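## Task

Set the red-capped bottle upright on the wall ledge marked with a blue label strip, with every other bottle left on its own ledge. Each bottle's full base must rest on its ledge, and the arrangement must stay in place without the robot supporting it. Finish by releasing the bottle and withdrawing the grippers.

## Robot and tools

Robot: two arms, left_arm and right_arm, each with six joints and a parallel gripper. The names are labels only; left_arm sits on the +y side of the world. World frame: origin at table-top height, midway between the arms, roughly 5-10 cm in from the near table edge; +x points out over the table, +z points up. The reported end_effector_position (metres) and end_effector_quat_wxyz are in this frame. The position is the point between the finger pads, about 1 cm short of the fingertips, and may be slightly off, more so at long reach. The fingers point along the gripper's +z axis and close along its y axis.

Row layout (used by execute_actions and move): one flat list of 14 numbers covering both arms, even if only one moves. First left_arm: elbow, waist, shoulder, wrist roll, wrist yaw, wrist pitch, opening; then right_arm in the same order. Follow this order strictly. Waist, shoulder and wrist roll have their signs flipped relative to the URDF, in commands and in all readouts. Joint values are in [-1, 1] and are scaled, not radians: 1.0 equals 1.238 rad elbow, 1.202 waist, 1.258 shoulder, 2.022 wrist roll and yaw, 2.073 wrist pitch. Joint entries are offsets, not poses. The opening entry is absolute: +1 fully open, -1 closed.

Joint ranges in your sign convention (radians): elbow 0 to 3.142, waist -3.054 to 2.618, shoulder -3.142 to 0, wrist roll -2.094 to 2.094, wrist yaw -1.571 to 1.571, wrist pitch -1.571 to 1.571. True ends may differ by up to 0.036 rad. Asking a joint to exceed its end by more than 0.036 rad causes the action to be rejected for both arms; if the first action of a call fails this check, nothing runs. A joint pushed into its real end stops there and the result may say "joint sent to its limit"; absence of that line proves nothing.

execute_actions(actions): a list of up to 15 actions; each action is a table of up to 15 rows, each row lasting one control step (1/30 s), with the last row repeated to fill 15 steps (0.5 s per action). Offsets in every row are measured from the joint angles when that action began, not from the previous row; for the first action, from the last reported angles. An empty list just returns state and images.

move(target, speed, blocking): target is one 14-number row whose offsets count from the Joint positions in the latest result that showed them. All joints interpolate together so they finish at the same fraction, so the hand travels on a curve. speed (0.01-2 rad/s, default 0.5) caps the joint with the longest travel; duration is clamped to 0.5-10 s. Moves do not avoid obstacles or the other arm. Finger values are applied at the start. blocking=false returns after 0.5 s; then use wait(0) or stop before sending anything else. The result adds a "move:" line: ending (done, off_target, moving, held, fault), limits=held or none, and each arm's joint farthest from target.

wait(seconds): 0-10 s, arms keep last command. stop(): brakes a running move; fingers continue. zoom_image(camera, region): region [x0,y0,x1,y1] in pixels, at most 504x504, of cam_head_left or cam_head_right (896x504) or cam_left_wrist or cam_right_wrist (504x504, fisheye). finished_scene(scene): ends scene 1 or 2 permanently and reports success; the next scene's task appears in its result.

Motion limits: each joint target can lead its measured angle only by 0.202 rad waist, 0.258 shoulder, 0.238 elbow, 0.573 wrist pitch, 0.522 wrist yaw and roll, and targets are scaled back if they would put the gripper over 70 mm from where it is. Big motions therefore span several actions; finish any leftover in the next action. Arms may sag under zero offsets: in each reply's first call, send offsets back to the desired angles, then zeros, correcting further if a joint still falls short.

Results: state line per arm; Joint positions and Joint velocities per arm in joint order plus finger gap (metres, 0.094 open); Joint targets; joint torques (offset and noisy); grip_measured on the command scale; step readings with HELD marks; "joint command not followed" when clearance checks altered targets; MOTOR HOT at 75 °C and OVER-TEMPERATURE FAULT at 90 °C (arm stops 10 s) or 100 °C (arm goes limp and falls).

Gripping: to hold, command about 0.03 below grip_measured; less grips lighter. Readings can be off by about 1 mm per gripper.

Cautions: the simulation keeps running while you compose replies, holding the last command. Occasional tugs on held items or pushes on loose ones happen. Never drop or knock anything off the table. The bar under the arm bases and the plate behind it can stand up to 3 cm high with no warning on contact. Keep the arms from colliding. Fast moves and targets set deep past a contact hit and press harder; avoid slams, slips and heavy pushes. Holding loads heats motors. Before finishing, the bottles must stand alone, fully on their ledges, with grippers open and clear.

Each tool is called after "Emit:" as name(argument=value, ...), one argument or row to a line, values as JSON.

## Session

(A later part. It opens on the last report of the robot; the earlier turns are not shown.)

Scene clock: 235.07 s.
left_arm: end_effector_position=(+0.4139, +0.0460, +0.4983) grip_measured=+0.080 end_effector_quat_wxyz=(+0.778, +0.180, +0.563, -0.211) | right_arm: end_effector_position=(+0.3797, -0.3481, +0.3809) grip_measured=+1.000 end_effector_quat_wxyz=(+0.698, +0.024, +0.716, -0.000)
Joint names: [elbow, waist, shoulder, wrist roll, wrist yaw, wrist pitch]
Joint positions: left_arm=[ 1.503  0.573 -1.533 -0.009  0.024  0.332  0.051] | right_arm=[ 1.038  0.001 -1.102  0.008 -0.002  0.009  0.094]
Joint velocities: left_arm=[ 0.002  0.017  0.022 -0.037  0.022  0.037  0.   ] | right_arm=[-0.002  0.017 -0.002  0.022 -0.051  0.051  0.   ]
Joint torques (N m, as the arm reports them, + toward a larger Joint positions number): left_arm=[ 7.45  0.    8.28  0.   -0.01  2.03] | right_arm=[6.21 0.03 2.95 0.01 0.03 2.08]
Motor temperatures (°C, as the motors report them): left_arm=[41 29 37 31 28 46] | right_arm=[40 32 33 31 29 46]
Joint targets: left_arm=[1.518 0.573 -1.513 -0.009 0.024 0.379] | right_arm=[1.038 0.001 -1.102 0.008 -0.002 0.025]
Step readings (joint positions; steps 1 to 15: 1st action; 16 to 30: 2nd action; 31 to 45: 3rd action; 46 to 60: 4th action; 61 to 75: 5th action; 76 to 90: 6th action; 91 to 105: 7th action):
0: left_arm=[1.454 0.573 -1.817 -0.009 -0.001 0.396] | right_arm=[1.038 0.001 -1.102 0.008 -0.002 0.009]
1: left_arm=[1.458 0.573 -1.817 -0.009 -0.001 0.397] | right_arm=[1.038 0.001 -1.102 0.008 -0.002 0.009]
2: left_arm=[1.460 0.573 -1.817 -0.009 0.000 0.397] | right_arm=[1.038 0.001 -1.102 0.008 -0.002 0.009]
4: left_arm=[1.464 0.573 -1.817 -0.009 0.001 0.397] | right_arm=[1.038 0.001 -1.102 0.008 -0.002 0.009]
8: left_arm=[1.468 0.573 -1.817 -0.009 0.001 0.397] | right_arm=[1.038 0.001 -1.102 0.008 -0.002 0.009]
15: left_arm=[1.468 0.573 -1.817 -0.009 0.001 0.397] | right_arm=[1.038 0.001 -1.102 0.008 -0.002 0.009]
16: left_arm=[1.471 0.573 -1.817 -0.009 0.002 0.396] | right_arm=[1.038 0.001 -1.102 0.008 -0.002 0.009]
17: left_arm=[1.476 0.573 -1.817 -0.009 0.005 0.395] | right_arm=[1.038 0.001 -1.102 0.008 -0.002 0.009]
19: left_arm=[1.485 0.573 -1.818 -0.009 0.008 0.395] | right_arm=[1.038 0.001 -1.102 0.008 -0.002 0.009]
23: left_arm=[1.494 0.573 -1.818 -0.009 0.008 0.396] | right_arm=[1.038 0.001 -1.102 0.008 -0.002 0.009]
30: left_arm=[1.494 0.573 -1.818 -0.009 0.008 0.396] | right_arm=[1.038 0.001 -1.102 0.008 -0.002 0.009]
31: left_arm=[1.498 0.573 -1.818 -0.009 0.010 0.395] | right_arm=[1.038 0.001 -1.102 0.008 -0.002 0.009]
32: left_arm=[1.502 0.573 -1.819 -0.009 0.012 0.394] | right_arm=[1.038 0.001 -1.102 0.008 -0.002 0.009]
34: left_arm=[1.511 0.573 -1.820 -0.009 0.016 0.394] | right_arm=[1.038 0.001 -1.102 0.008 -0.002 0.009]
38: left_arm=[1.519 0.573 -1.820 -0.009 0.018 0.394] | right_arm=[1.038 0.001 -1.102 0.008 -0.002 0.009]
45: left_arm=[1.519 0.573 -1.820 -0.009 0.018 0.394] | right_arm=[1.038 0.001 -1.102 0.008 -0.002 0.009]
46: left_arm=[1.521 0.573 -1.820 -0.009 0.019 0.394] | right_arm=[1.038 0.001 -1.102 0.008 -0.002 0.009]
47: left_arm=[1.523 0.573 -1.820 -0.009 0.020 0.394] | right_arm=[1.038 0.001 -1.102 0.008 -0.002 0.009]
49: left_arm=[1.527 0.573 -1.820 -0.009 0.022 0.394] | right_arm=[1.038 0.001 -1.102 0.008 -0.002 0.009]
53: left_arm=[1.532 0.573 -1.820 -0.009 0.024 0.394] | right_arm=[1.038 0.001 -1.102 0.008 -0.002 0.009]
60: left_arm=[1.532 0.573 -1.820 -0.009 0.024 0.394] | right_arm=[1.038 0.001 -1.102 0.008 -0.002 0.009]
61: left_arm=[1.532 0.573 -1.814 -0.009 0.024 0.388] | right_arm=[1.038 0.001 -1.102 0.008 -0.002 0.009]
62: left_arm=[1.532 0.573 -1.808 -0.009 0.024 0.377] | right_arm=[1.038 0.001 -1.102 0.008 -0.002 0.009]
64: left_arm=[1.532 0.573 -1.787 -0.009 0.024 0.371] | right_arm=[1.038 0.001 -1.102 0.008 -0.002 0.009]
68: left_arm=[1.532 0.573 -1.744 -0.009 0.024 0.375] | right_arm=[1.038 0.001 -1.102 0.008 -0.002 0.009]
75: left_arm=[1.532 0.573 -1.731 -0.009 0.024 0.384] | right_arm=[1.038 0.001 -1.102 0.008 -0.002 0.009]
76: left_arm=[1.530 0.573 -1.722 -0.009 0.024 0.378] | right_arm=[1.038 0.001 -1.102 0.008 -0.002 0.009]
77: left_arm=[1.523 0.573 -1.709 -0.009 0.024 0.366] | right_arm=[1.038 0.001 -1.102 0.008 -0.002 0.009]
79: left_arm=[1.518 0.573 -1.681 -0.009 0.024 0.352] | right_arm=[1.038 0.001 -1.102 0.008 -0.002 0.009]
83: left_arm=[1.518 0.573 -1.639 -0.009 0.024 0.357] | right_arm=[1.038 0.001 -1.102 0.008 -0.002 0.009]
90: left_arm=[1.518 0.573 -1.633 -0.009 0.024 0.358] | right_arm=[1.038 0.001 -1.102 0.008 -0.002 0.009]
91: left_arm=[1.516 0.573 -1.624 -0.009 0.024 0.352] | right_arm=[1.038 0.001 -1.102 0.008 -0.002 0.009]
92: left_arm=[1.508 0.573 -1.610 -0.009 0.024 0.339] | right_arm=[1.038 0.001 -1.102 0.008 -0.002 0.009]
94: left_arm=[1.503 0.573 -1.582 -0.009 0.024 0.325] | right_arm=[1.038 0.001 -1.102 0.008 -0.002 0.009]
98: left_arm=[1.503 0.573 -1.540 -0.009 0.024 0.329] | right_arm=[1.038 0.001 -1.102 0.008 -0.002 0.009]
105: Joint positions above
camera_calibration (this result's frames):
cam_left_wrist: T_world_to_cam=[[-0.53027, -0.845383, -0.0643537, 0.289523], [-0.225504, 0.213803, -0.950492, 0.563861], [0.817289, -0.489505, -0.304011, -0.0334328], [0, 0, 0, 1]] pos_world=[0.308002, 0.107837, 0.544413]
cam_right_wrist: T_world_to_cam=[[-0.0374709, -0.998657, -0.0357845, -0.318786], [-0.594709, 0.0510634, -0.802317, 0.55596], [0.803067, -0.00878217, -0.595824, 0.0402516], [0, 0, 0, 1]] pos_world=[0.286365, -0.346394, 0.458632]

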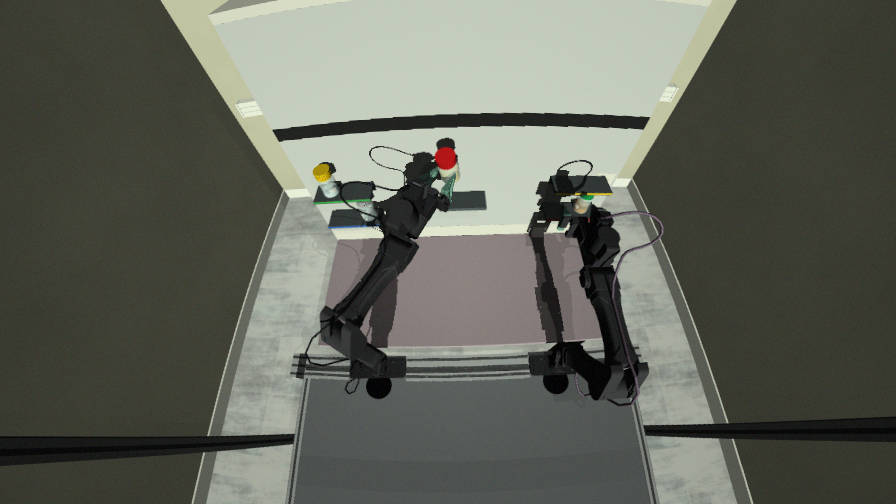

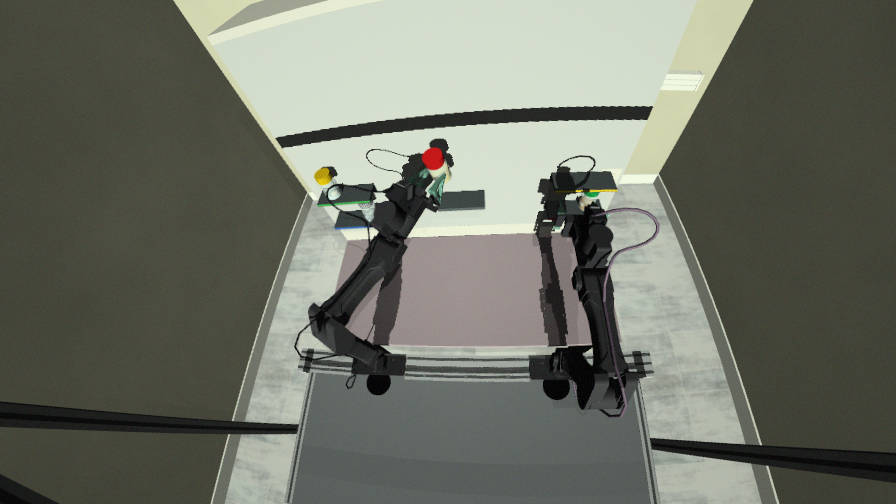

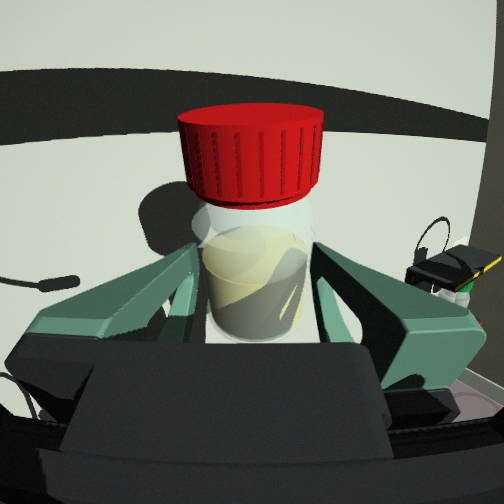

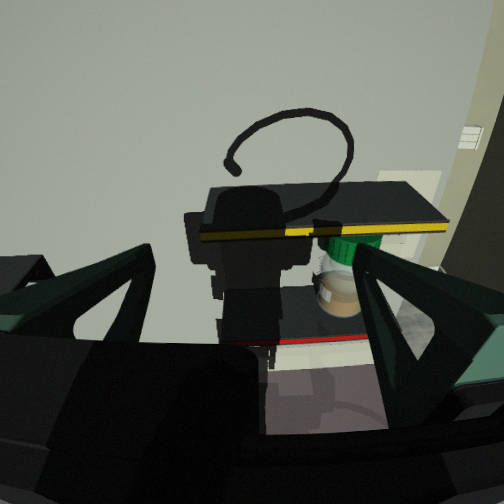

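Emit:
move(
  target=[-0.33,0,0.425,0,-0.014,-0.16,0.045, 0,0,0,0,0,0.008,1],
  speed=0.6,
)

Emit:
move(
  target=[-0.05,-0.65,0.0,0,0,0.05,0.045, 0,0,0,0,0,0.008,1],
  speed=0.6,
)

Scene clock: 247.63 s.
left_arm: end_effector_position=(+0.3126, +0.1127, +0.4169) grip_measured=+0.080 end_effector_quat_wxyz=(+0.695, +0.200, +0.666, -0.182) | right_arm: end_effector_position=(+0.3797, -0.3480, +0.3796) grip_measured=+1.000 end_effector_quat_wxyz=(+0.696, +0.024, +0.717, -0.000)
Joint names: [elbow, waist, shoulder, wrist roll, wrist yaw, wrist pitch]
Joint positions: left_arm=[ 1.096  0.573 -1.028 -0.009  0.007 -0.039  0.051] | right_arm=[ 1.038  0.001 -1.102  0.008 -0.002  0.004  0.094]
Joint velocities: left_arm=[ 0.007  0.002 -0.007 -0.037 -0.007  0.037  0.   ] | right_arm=[0.002 0.007 0.012 0.007 0.037 0.081 0.   ]
Joint torques (N m, as the arm reports them, + toward a larger Joint positions number): left_arm=[ 6.4   0.    4.71  0.   -0.11  2.1 ] | right_arm=[6.28 0.02 2.94 0.   0.03 2.14]
Motor temperatures (°C, as the motors report them): left_arm=[40 29 36 31 28 46] | right_arm=[40 32 33 31 29 46]
Joint targets: left_arm=[1.095 0.573 -0.999 -0.009 -0.004 -0.000] | right_arm=[1.038 0.001 -1.102 0.008 -0.002 0.025]
move: off_target (left_arm, right_arm); limits=none; left_arm: farthest joint: the wrist pitch, 0.040 radians from its target (0.331 radians at the start); right_arm: farthest joint: the wrist pitch, 0.022 radians from its target (0.017 radians at the start)
camera_calibration (this result's frames):
cam_left_wrist: T_world_to_cam=[[-0.524211, -0.849679, -0.0569847, 0.282526], [-0.443811, 0.329694, -0.833267, 0.455694], [0.726797, -0.411518, -0.549926, 0.179327], [0, 0, 0, 1]] pos_world=[0.220011, 0.163613, 0.494431]
cam_right_wrist: T_world_to_cam=[[-0.0374447, -0.998658, -0.0357785, -0.318793], [-0.598685, 0.0510858, -0.799354, 0.555342], [0.800109, -0.00851153, -0.599795, 0.0422701], [0, 0, 0, 1]] pos_world=[0.286717, -0.346375, 0.457862]

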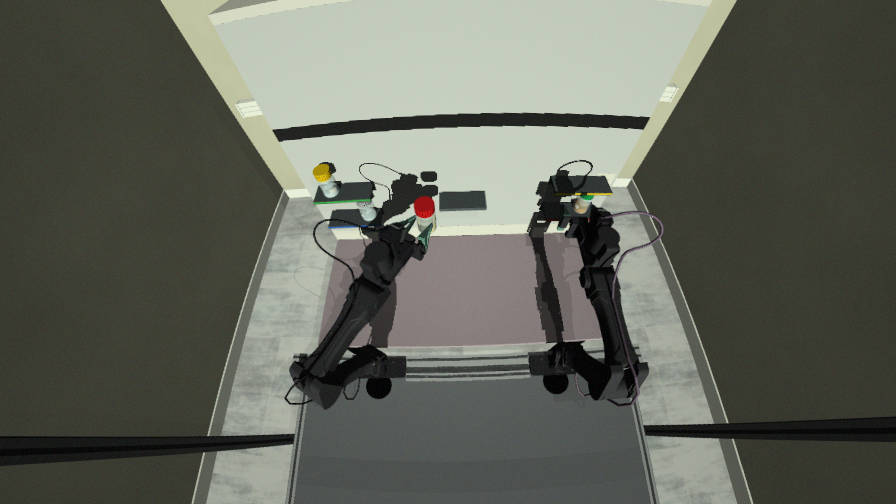

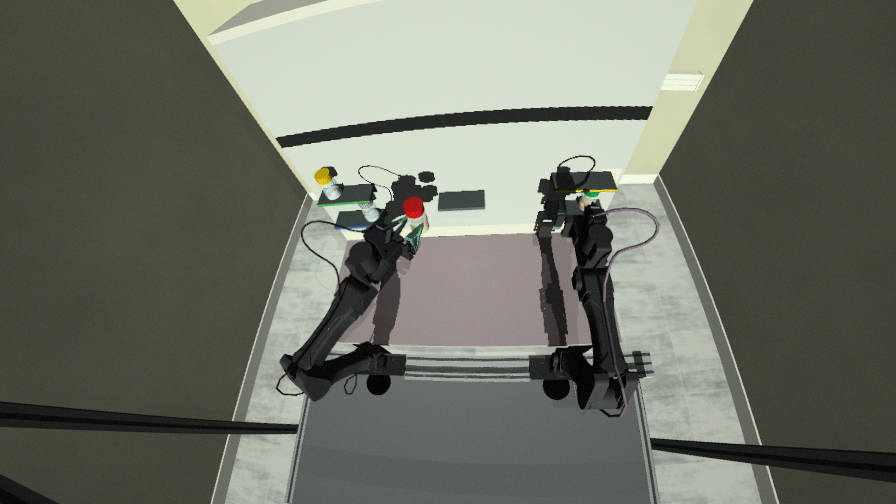

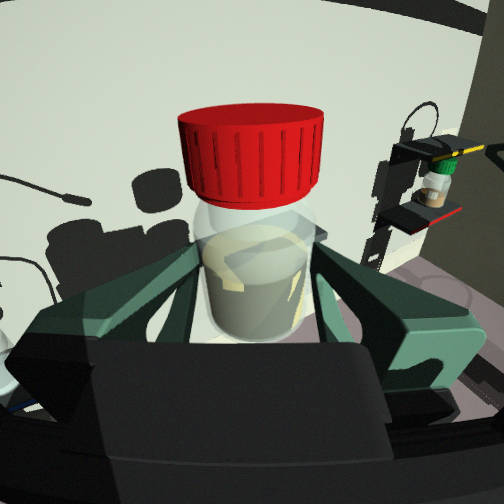

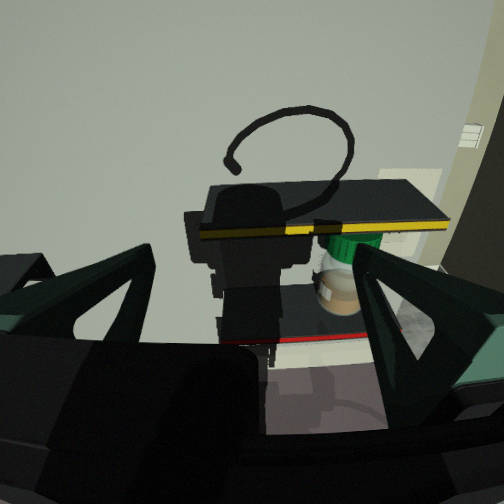

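Scene clock: 249.50 s.
left_arm: end_effector_position=(+0.3603, +0.3919, +0.4011) grip_measured=+0.080 end_effector_quat_wxyz=(+0.708, -0.071, +0.697, +0.090) | right_arm: end_effector_position=(+0.3797, -0.3480, +0.3783) grip_measured=+1.000 end_effector_quat_wxyz=(+0.694, +0.024, +0.719, -0.000)
Joint names: [elbow, waist, shoulder, wrist roll, wrist yaw, wrist pitch]
Joint positions: left_arm=[ 1.034 -0.199 -1.028 -0.009  0.005 -0.007  0.051] | right_arm=[ 1.038  0.001 -1.102  0.008 -0.002 -0.001  0.094]
Joint velocities: left_arm=[-0.017 -0.007 -0.012 -0.007 -0.007  0.022 -0.   ] | right_arm=[-0.007 -0.002  0.012 -0.037  0.007  0.007  0.   ]
Joint torques (N m, as the arm reports them, + toward a larger Joint positions number): left_arm=[ 6.5  -0.74  2.48  0.    0.    2.42] | right_arm=[ 6.24 -0.04  2.97  0.01  0.01  2.14]
Motor temperatures (°C, as the motors report them): left_arm=[40 29 35 31 28 47] | right_arm=[40 32 33 31 29 46]
Joint targets: left_arm=[1.034 -0.208 -1.028 -0.009 0.007 0.064] | right_arm=[1.038 0.001 -1.102 0.008 -0.002 0.021]
move: off_target (left_arm, right_arm); limits=none; left_arm: farthest joint: the wrist pitch, 0.072 radians from its target (0.104 radians at the start); right_arm: farthest joint: the wrist pitch, 0.022 radians from its target (0.017 radians at the start)
camera_calibration (this result's frames):
cam_left_wrist: T_world_to_cam=[[0.219666, -0.97446, -0.0466303, 0.320643], [-0.555654, -0.085684, -0.826987, 0.572234], [0.80187, 0.207571, -0.560284, -0.0146331], [0, 0, 0, 1]] pos_world=[0.259264, 0.364523, 0.479983]
cam_right_wrist: T_world_to_cam=[[-0.0374165, -0.998659, -0.0357721, -0.318799], [-0.602951, 0.0511085, -0.79614, 0.554665], [0.796901, -0.00821995, -0.604054, 0.0444404], [0, 0, 0, 1]] pos_world=[0.287093, -0.346355, 0.457031]

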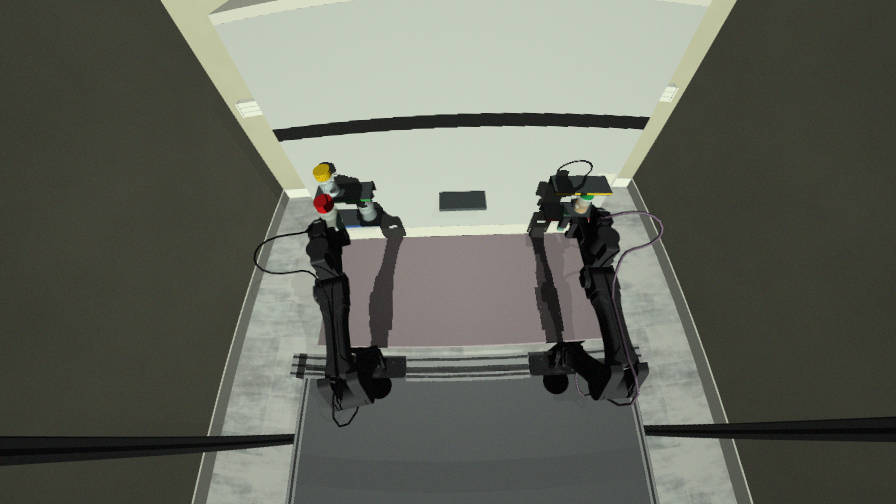

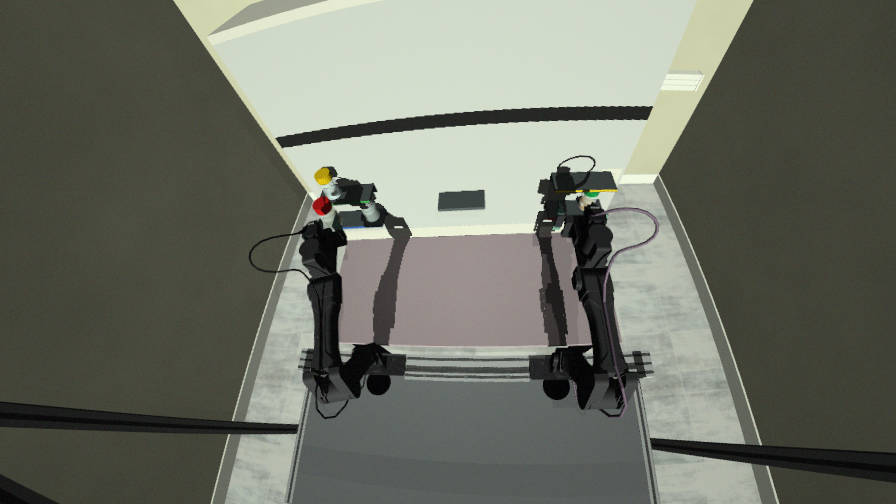

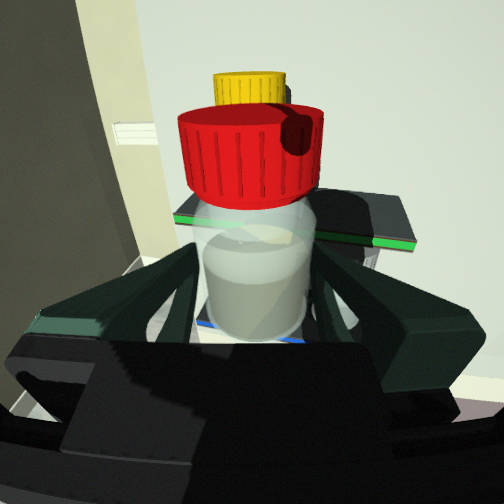

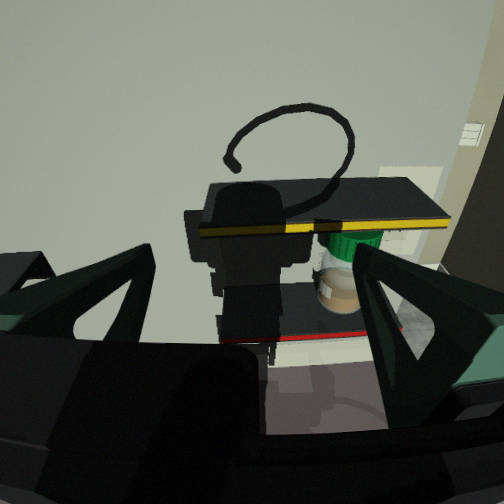

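Emit:
move(
  target=[-0.339,0.02,0,0,-0.005,0.238,0.045, 0,0,0,0,0,0.008,1],
  speed=0.5,
)

Scene clock: 272.60 s.
left_arm: end_effector_position=(+0.3666, +0.3903, +0.2939) grip_measured=+0.080 end_effector_quat_wxyz=(+0.708, -0.067, +0.698, +0.085) | right_arm: end_effector_position=(+0.3796, -0.3479, +0.3770) grip_measured=+1.000 end_effector_quat_wxyz=(+0.693, +0.024, +0.721, -0.000)
Joint names: [elbow, waist, shoulder, wrist roll, wrist yaw, wrist pitch]
Joint positions: left_arm=[ 0.609 -0.187 -1.028 -0.009  0.005  0.415  0.051] | right_arm=[ 1.038  0.001 -1.102  0.008 -0.002 -0.007  0.094]
Joint velocities: left_arm=[-0.002 -0.007  0.002  0.007 -0.007 -0.095  0.   ] | right_arm=[-0.022  0.017  0.032  0.051 -0.022  0.007  0.   ]
Joint torques (N m, as the arm reports them, + toward a larger Joint positions number): left_arm=[ 7.05  1.01  2.57  0.   -0.09  2.4 ] | right_arm=[6.21 0.02 2.93 0.   0.04 2.14]
Motor temperatures (°C, as the motors report them): left_arm=[40 29 32 31 28 50] | right_arm=[40 32 33 31 29 46]
Joint targets: left_arm=[0.615 -0.176 -1.028 -0.009 -0.005 0.486] | right_arm=[1.038 0.001 -1.102 0.008 -0.002 0.015]
move: off_target (left_arm, right_arm); limits=none; left_arm: farthest joint: the wrist pitch, 0.071 radians from its target (0.493 radians at the start); right_arm: farthest joint: the wrist pitch, 0.022 radians from its target (0.017 radians at the start)
camera_calibration (this result's frames):
cam_left_wrist: T_world_to_cam=[[0.207643, -0.977082, -0.0468453, 0.31814], [-0.55962, -0.0793758, -0.824939, 0.48531], [0.802315, 0.197508, -0.563277, -0.074799], [0, 0, 0, 1]] pos_world=[0.265542, 0.364144, 0.373122]
cam_right_wrist: T_world_to_cam=[[-0.0373883, -0.998661, -0.035766, -0.318806], [-0.607199, 0.0511295, -0.792903, 0.553977], [0.79367, -0.00792825, -0.608297, 0.0466071], [0, 0, 0, 1]] pos_world=[0.287464, -0.346334, 0.456198]

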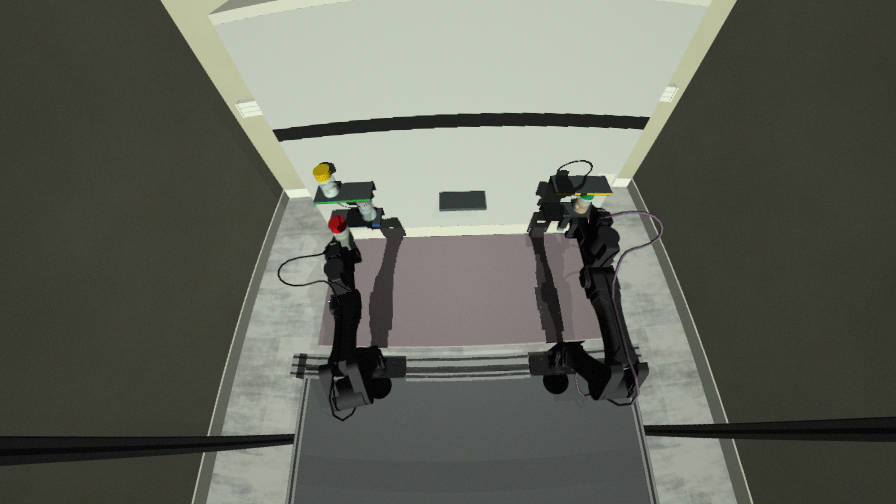

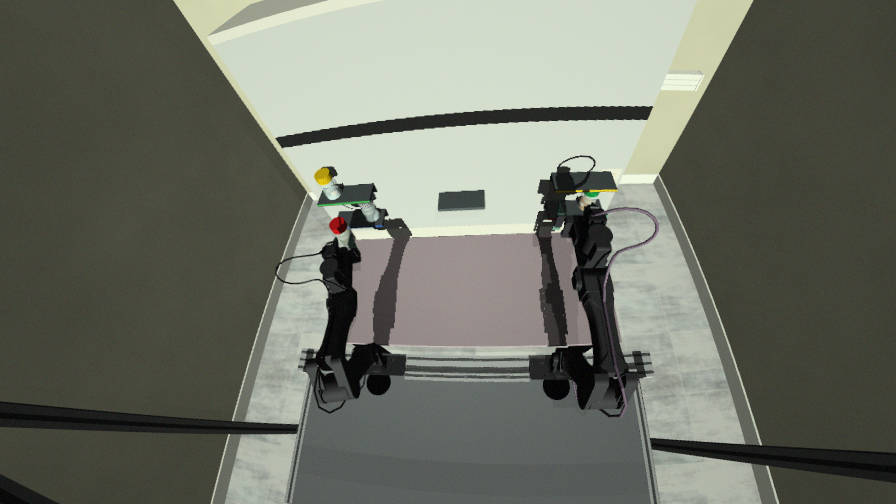

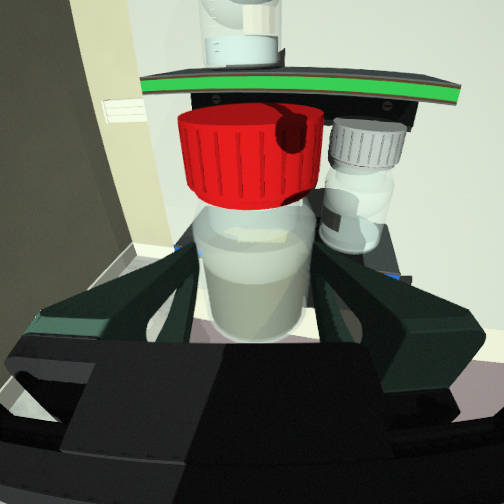

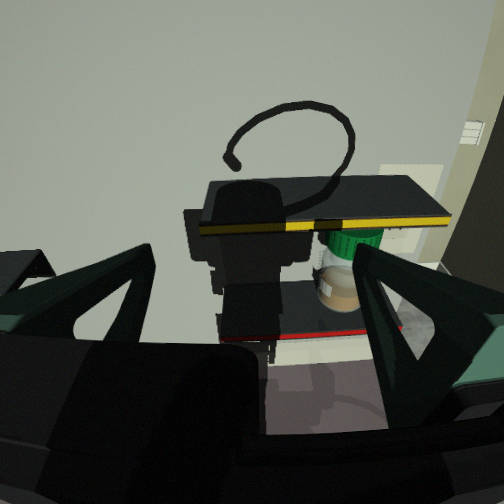

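Emit:
execute_actions(
  actions=[
    [[0.0,0,-0.066,0,0,0.077,0.045, 0,0,0,0,0,0.008,1]],
    [[0.06,0,-0.064,0,0,0.052,0.045, 0,0,0,0,0,0.008,1]],
    [[0.02,0,0.005,0,0,0.034,0.045, 0,0,0,0,0,0.008,1]],
  ],
)

Scene clock: 294.70 s.
left_arm: end_effector_position=(+0.3987, +0.3979, +0.2703) grip_measured=+0.080 end_effector_quat_wxyz=(+0.697, -0.068, +0.709, +0.084) | right_arm: end_effector_position=(+0.3796, -0.3479, +0.3770) grip_measured=+1.000 end_effector_quat_wxyz=(+0.693, +0.024, +0.721, -0.000)
Joint names: [elbow, waist, shoulder, wrist roll, wrist yaw, wrist pitch]
Joint positions: left_arm=[ 0.635 -0.187 -1.207 -0.009  0.005  0.536  0.051] | right_arm=[ 1.038  0.001 -1.102  0.008 -0.002 -0.007  0.094]
Joint velocities: left_arm=[ 0.012  0.017  0.002 -0.081 -0.007  0.007 -0.   ] | right_arm=[-0.002  0.022 -0.017  0.022  0.022 -0.081  0.   ]
Joint torques (N m, as the arm reports them, + toward a larger Joint positions number): left_arm=[ 8.18  0.    4.34  0.   -0.01  2.4 ] | right_arm=[6.25 0.03 2.94 0.   0.03 2.07]
Motor temperatures (°C, as the motors report them): left_arm=[40 29 32 31 28 51] | right_arm=[40 32 33 31 29 46]
Joint targets: left_arm=[0.660 -0.187 -1.200 -0.009 0.005 0.606] | right_arm=[1.038 0.001 -1.102 0.008 -0.002 0.010]
Step readings (joint positions; steps 1 to 15: 1st action; 16 to 30: 2nd action; 31 to 45: 3rd action):
0: left_arm=[0.609 -0.187 -1.028 -0.009 0.005 0.415] | right_arm=[1.038 0.001 -1.102 0.008 -0.002 -0.007]
1: left_arm=[0.609 -0.187 -1.039 -0.009 0.005 0.431] | right_arm=[1.038 0.001 -1.102 0.008 -0.002 -0.007]
2: left_arm=[0.609 -0.187 -1.060 -0.009 0.005 0.458] | right_arm=[1.038 0.001 -1.102 0.008 -0.002 -0.007]
4: left_arm=[0.609 -0.187 -1.096 -0.009 0.005 0.480] | right_arm=[1.038 0.001 -1.102 0.008 -0.002 -0.007]
8: left_arm=[0.604 -0.187 -1.119 -0.009 0.005 0.482] | right_arm=[1.038 0.001 -1.102 0.008 -0.002 -0.007]
15: left_arm=[0.604 -0.187 -1.119 -0.009 0.005 0.500] | right_arm=[1.038 0.001 -1.102 0.008 -0.002 -0.007]
16: left_arm=[0.608 -0.187 -1.130 -0.009 0.005 0.506] | right_arm=[1.038 0.001 -1.102 0.008 -0.002 -0.007]
17: left_arm=[0.620 -0.187 -1.151 -0.009 0.005 0.518] | right_arm=[1.038 0.001 -1.102 0.008 -0.002 -0.007]
19: left_arm=[0.634 -0.187 -1.188 -0.009 0.005 0.531] | right_arm=[1.038 0.001 -1.102 0.008 -0.002 -0.007]
23: left_arm=[0.635 -0.187 -1.207 -0.009 0.005 0.532] | right_arm=[1.038 0.001 -1.102 0.008 -0.002 -0.007]
30: left_arm=[0.635 -0.187 -1.207 -0.009 0.005 0.536] | right_arm=[1.038 0.001 -1.102 0.008 -0.002 -0.007]
31: left_arm=[0.635 -0.187 -1.207 -0.009 0.005 0.536] | right_arm=[1.038 0.001 -1.102 0.008 -0.002 -0.007]
32: left_arm=[0.635 -0.187 -1.207 -0.009 0.005 0.536] | right_arm=[1.038 0.001 -1.102 0.008 -0.002 -0.007]
34: left_arm=[0.635 -0.187 -1.207 -0.009 0.005 0.536] | right_arm=[1.038 0.001 -1.102 0.008 -0.002 -0.007]
38: left_arm=[0.635 -0.187 -1.207 -0.009 0.005 0.536] | right_arm=[1.038 0.001 -1.102 0.008 -0.002 -0.007]
45: Joint positions above
camera_calibration (this result's frames):
cam_left_wrist: T_world_to_cam=[[0.206699, -0.977299, -0.0464949, 0.318126], [-0.584486, -0.08523, -0.806915, 0.491771], [0.784635, 0.193964, -0.588834, -0.0999572], [0, 0, 0, 1]] pos_world=[0.300107, 0.372206, 0.352751]
cam_right_wrist: T_world_to_cam=[[-0.0373883, -0.998661, -0.035766, -0.318806], [-0.607199, 0.0511295, -0.792903, 0.553977], [0.79367, -0.00792825, -0.608297, 0.0466071], [0, 0, 0, 1]] pos_world=[0.287464, -0.346334, 0.456198]

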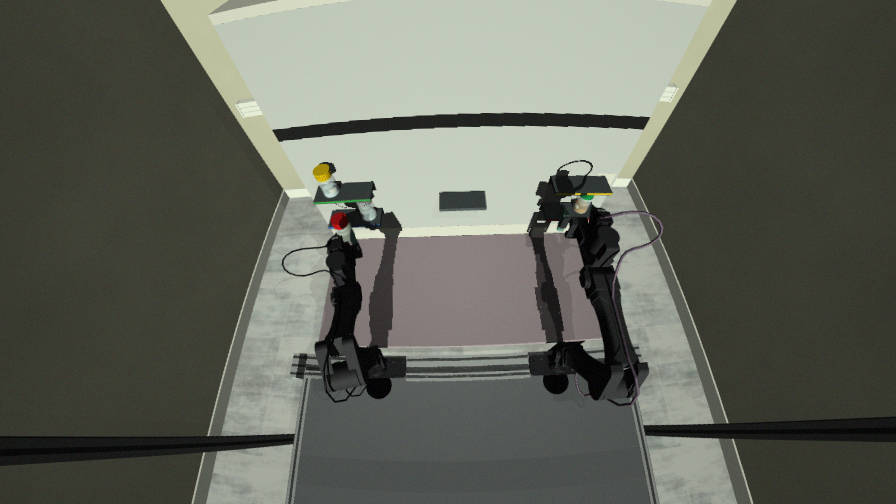

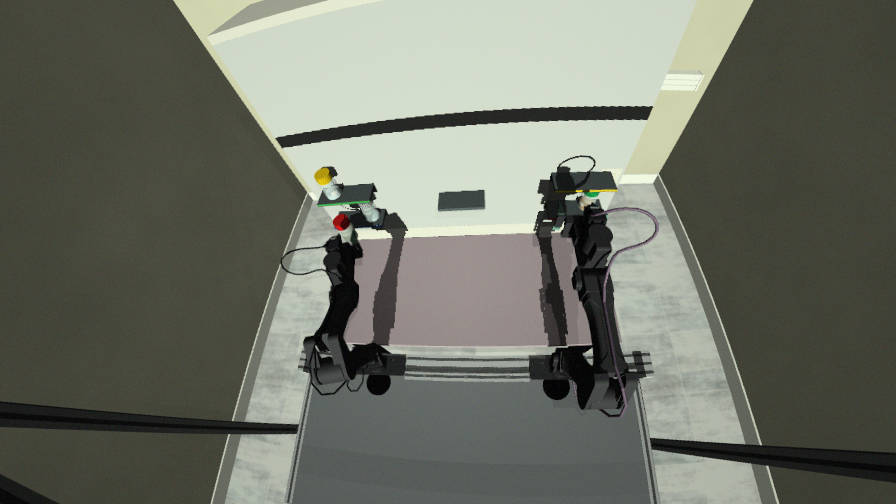

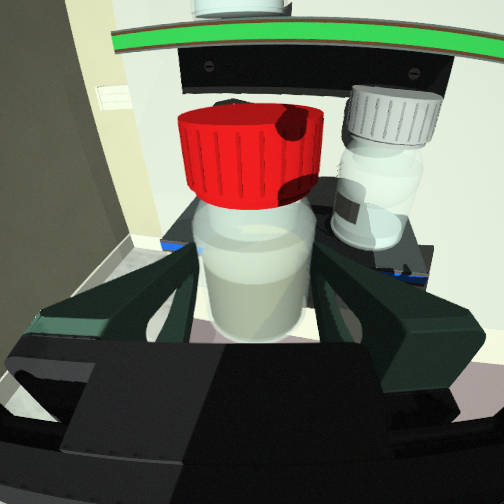

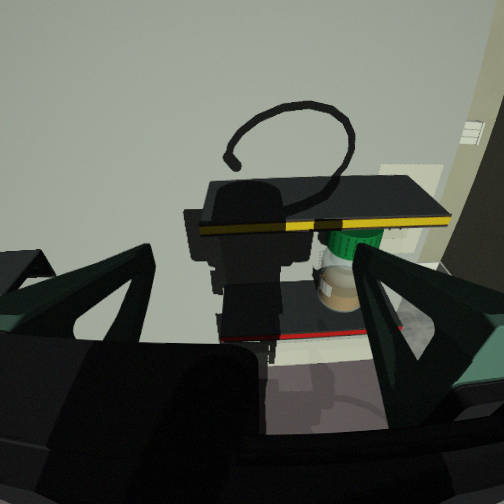

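Emit:
execute_actions(
  actions=[
    [[0.053,0,0.005,0,0,0.041,0.045, 0,0,0,0,0,0.008,1]],
    [[0.025,0,0.005,0,0,0.034,0.045, 0,0,0,0,0,0.008,1]],
  ],
)

Scene clock: 304.27 s.
left_arm: end_effector_position=(+0.4002, +0.3980, +0.2849) grip_measured=+0.080 end_effector_quat_wxyz=(+0.710, -0.066, +0.696, +0.086) | right_arm: end_effector_position=(+0.3796, -0.3479, +0.3770) grip_measured=+1.000 end_effector_quat_wxyz=(+0.693, +0.024, +0.721, -0.000)
Joint names: [elbow, waist, shoulder, wrist roll, wrist yaw, wrist pitch]
Joint positions: left_arm=[ 0.656 -0.187 -1.207 -0.009  0.005  0.553  0.051] | right_arm=[ 1.038  0.001 -1.102  0.008 -0.002 -0.007  0.094]
Joint velocities: left_arm=[ 0.007 -0.007  0.002  0.139  0.007 -0.081 -0.001] | right_arm=[-0.012  0.002 -0.002 -0.081  0.007  0.051  0.   ]
Joint torques (N m, as the arm reports them, + toward a larger Joint positions number): left_arm=[ 8.63  0.01  4.36  0.   -0.01  2.4 ] | right_arm=[ 6.23 -0.02  2.95  0.02  0.02  2.08]
Motor temperatures (°C, as the motors report them): left_arm=[41 29 32 31 28 52] | right_arm=[40 32 32 31 29 46]
Joint targets: left_arm=[0.687 -0.187 -1.200 -0.009 0.005 0.624] | right_arm=[1.038 0.001 -1.102 0.008 -0.002 0.010]
Step readings (joint positions; steps 1 to 15: 1st action; 16 to 30: 2nd action):
0: left_arm=[0.635 -0.187 -1.207 -0.009 0.005 0.536] | right_arm=[1.038 0.001 -1.102 0.008 -0.002 -0.007]
1: left_arm=[0.637 -0.187 -1.207 -0.009 0.005 0.536] | right_arm=[1.038 0.001 -1.102 0.008 -0.002 -0.007]
2: left_arm=[0.640 -0.187 -1.207 -0.009 0.005 0.536] | right_arm=[1.038 0.001 -1.102 0.008 -0.002 -0.007]
4: left_arm=[0.648 -0.187 -1.207 -0.009 0.005 0.540] | right_arm=[1.038 0.001 -1.102 0.008 -0.002 -0.007]
8: left_arm=[0.656 -0.187 -1.207 -0.009 0.005 0.552] | right_arm=[1.038 0.001 -1.102 0.008 -0.002 -0.007]
15: left_arm=[0.656 -0.187 -1.207 -0.009 0.005 0.553] | right_arm=[1.038 0.001 -1.102 0.008 -0.002 -0.007]
16: left_arm=[0.656 -0.187 -1.207 -0.009 0.005 0.553] | right_arm=[1.038 0.001 -1.102 0.008 -0.002 -0.007]
17: left_arm=[0.656 -0.187 -1.207 -0.009 0.005 0.553] | right_arm=[1.038 0.001 -1.102 0.008 -0.002 -0.007]
19: left_arm=[0.656 -0.187 -1.207 -0.009 0.005 0.553] | right_arm=[1.038 0.001 -1.102 0.008 -0.002 -0.007]
23: left_arm=[0.656 -0.187 -1.207 -0.009 0.005 0.553] | right_arm=[1.038 0.001 -1.102 0.008 -0.002 -0.007]
30: Joint positions above
camera_calibration (this result's frames):
cam_left_wrist: T_world_to_cam=[[0.207863, -0.977032, -0.0469221, 0.318144], [-0.553781, -0.0780037, -0.829001, 0.49562], [0.8063, 0.198303, -0.557275, -0.111965], [0, 0, 0, 1]] pos_world=[0.298612, 0.3717, 0.363402]
cam_right_wrist: T_world_to_cam=[[-0.0373883, -0.998661, -0.035766, -0.318806], [-0.607199, 0.0511295, -0.792903, 0.553977], [0.79367, -0.00792825, -0.608297, 0.0466071], [0, 0, 0, 1]] pos_world=[0.287464, -0.346334, 0.456198]

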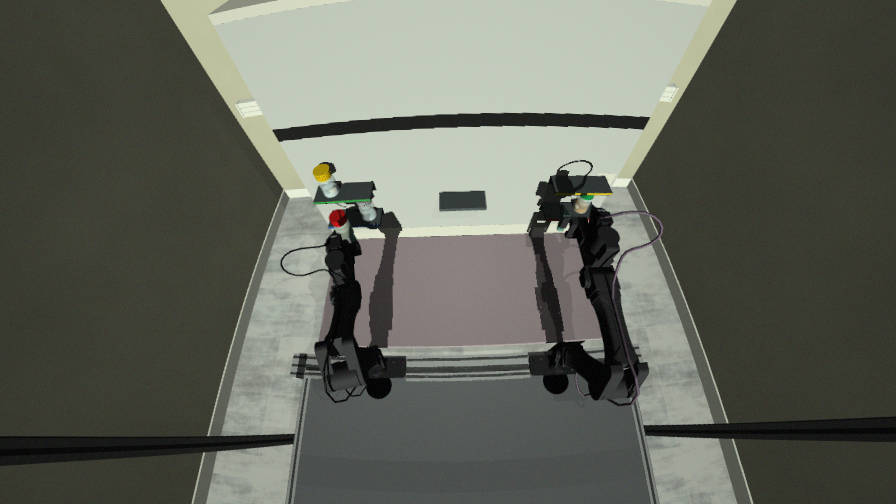

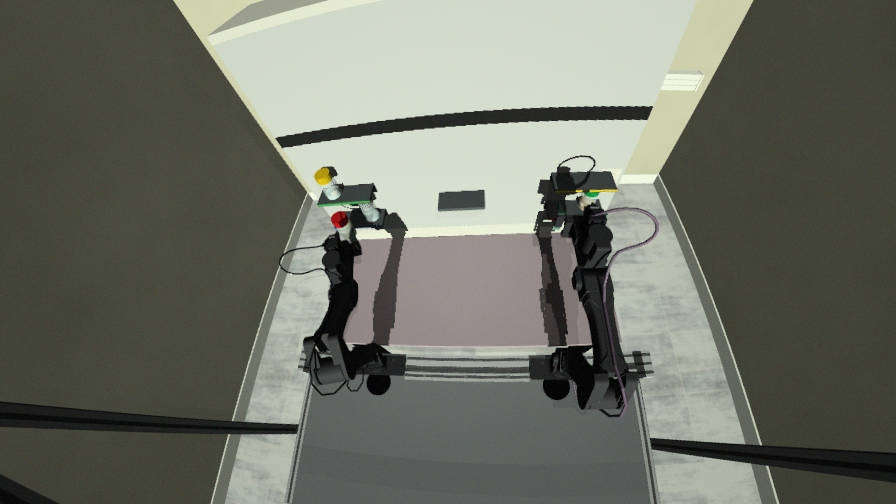

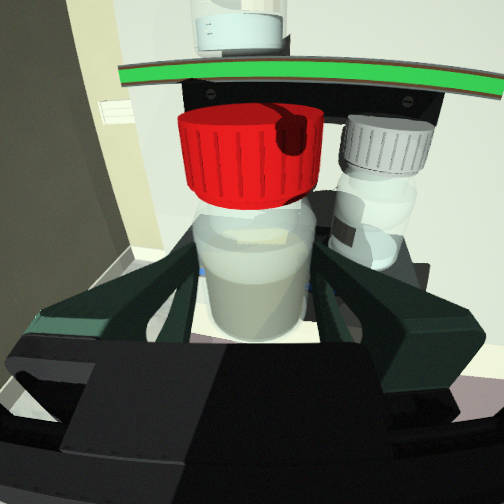

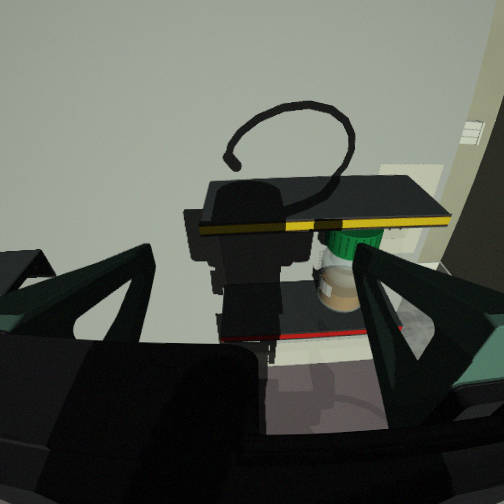

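Emit:
execute_actions(
  actions=[
    [[0.032,0,-0.003,0,0,0.035,0.045, 0,0,0,0,0,0.008,1],[0.04,0,-0.011,0,0,0.037,0.045, 0,0,0,0,0,0.008,1],[0.048,0,-0.019,0,0,0.039,0.045, 0,0,0,0,0,0.008,1],[0.056,0,-0.027,0,0,0.041,0.045, 0,0,0,0,0,0.008,1],[0.064,0,-0.035,0,0,0.043,0.045, 0,0,0,0,0,0.008,1],[0.07,0,-0.043,0,0,0.045,0.045, 0,0,0,0,0,0.008,1],[0.072,0,-0.05,0,0,0.046,0.045, 0,0,0,0,0,0.008,1]],
    [[0.028,0,0.005,0,0,0.034,0.045, 0,0,0,0,0,0.008,1]],
  ],
)

Scene clock: 319.30 s.
left_arm: end_effector_position=(+0.4143, +0.4011, +0.2857) grip_measured=+0.080 end_effector_quat_wxyz=(+0.710, -0.066, +0.695, +0.086) | right_arm: end_effector_position=(+0.3796, -0.3479, +0.3770) grip_measured=+1.000 end_effector_quat_wxyz=(+0.693, +0.024, +0.721, -0.000)
Joint names: [elbow, waist, shoulder, wrist roll, wrist yaw, wrist pitch]
Joint positions: left_arm=[ 0.699 -0.187 -1.272 -0.009  0.005  0.576  0.051] | right_arm=[ 1.038  0.001 -1.102  0.008 -0.002 -0.007  0.094]
Joint velocities: left_arm=[-0.002  0.012  0.012  0.11  -0.022  0.037 -0.002] | right_arm=[ 0.007 -0.007  0.017 -0.007 -0.037  0.007  0.   ]
Joint torques (N m, as the arm reports them, + toward a larger Joint positions number): left_arm=[ 8.84  0.01  4.88  0.   -0.01  2.39] | right_arm=[ 6.29 -0.02  2.96  0.02  0.03  2.09]
Motor temperatures (°C, as the motors report them): left_arm=[42 29 32 31 28 53] | right_arm=[40 32 32 31 29 46]
Joint targets: left_arm=[0.734 -0.187 -1.265 -0.009 0.005 0.646] | right_arm=[1.038 0.001 -1.102 0.008 -0.002 0.010]
Step readings (joint positions; steps 1 to 15: 1st action; 16 to 30: 2nd action):
0: left_arm=[0.656 -0.187 -1.207 -0.009 0.005 0.553] | right_arm=[1.038 0.001 -1.102 0.008 -0.002 -0.007]
1: left_arm=[0.656 -0.187 -1.207 -0.009 0.005 0.554] | right_arm=[1.038 0.001 -1.102 0.008 -0.002 -0.007]
2: left_arm=[0.656 -0.187 -1.208 -0.009 0.005 0.555] | right_arm=[1.038 0.001 -1.102 0.008 -0.002 -0.007]
4: left_arm=[0.664 -0.187 -1.220 -0.009 0.005 0.559] | right_arm=[1.038 0.001 -1.102 0.008 -0.002 -0.007]
8: left_arm=[0.695 -0.187 -1.262 -0.009 0.005 0.570] | right_arm=[1.038 0.001 -1.102 0.008 -0.002 -0.007]
15: left_arm=[0.699 -0.187 -1.272 -0.009 0.005 0.576] | right_arm=[1.038 0.001 -1.102 0.008 -0.002 -0.007]
16: left_arm=[0.699 -0.187 -1.272 -0.009 0.005 0.576] | right_arm=[1.038 0.001 -1.102 0.008 -0.002 -0.007]
17: left_arm=[0.699 -0.187 -1.272 -0.009 0.005 0.576] | right_arm=[1.038 0.001 -1.102 0.008 -0.002 -0.007]
19: left_arm=[0.699 -0.187 -1.272 -0.009 0.005 0.576] | right_arm=[1.038 0.001 -1.102 0.008 -0.002 -0.007]
23: left_arm=[0.699 -0.187 -1.272 -0.009 0.005 0.576] | right_arm=[1.038 0.001 -1.102 0.008 -0.002 -0.007]
30: Joint positions above
camera_calibration (this result's frames):
cam_left_wrist: T_world_to_cam=[[0.207886, -0.977027, -0.0469301, 0.31831], [-0.553164, -0.0778589, -0.829426, 0.504095], [0.806717, 0.198386, -0.556642, -0.123886], [0, 0, 0, 1]] pos_world=[0.312616, 0.374823, 0.364088]
cam_right_wrist: T_world_to_cam=[[-0.0373883, -0.998661, -0.035766, -0.318806], [-0.607199, 0.0511295, -0.792903, 0.553977], [0.79367, -0.00792825, -0.608297, 0.0466071], [0, 0, 0, 1]] pos_world=[0.287464, -0.346334, 0.456198]

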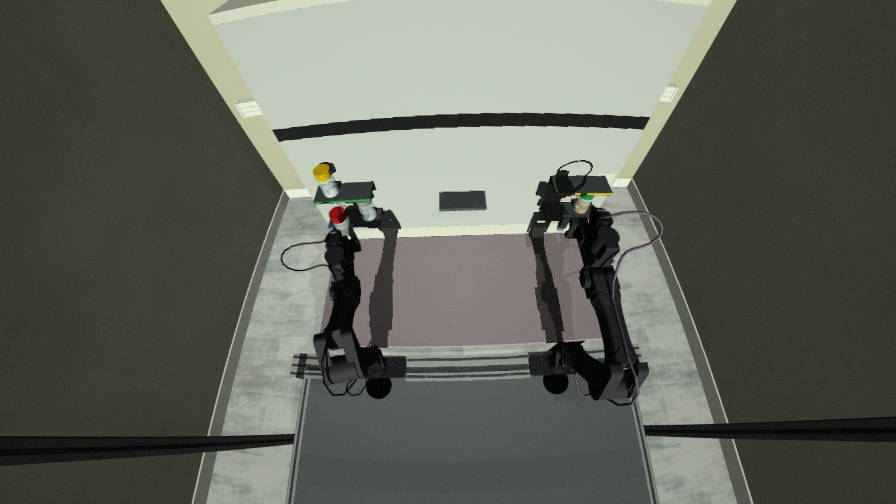

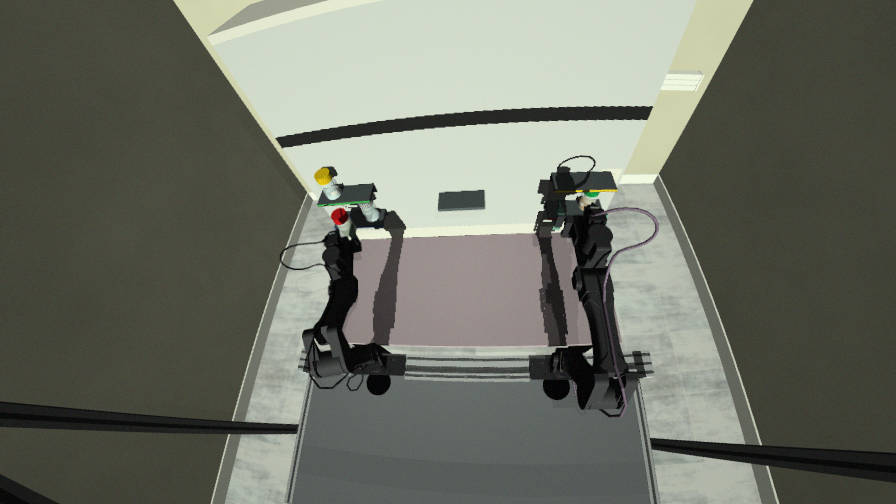

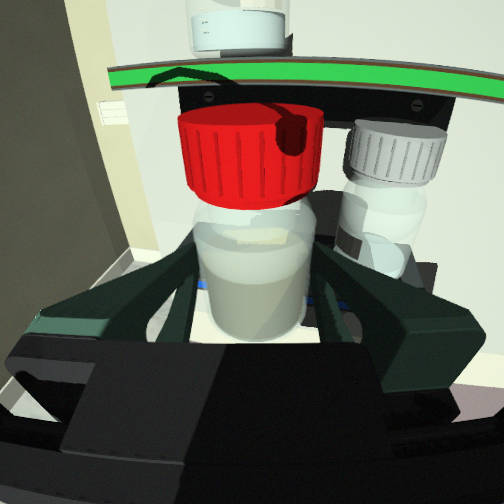

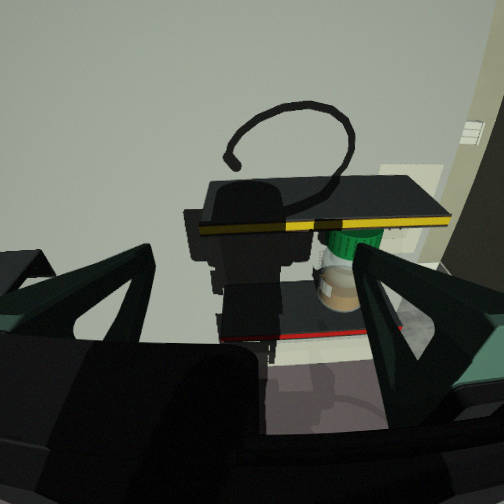

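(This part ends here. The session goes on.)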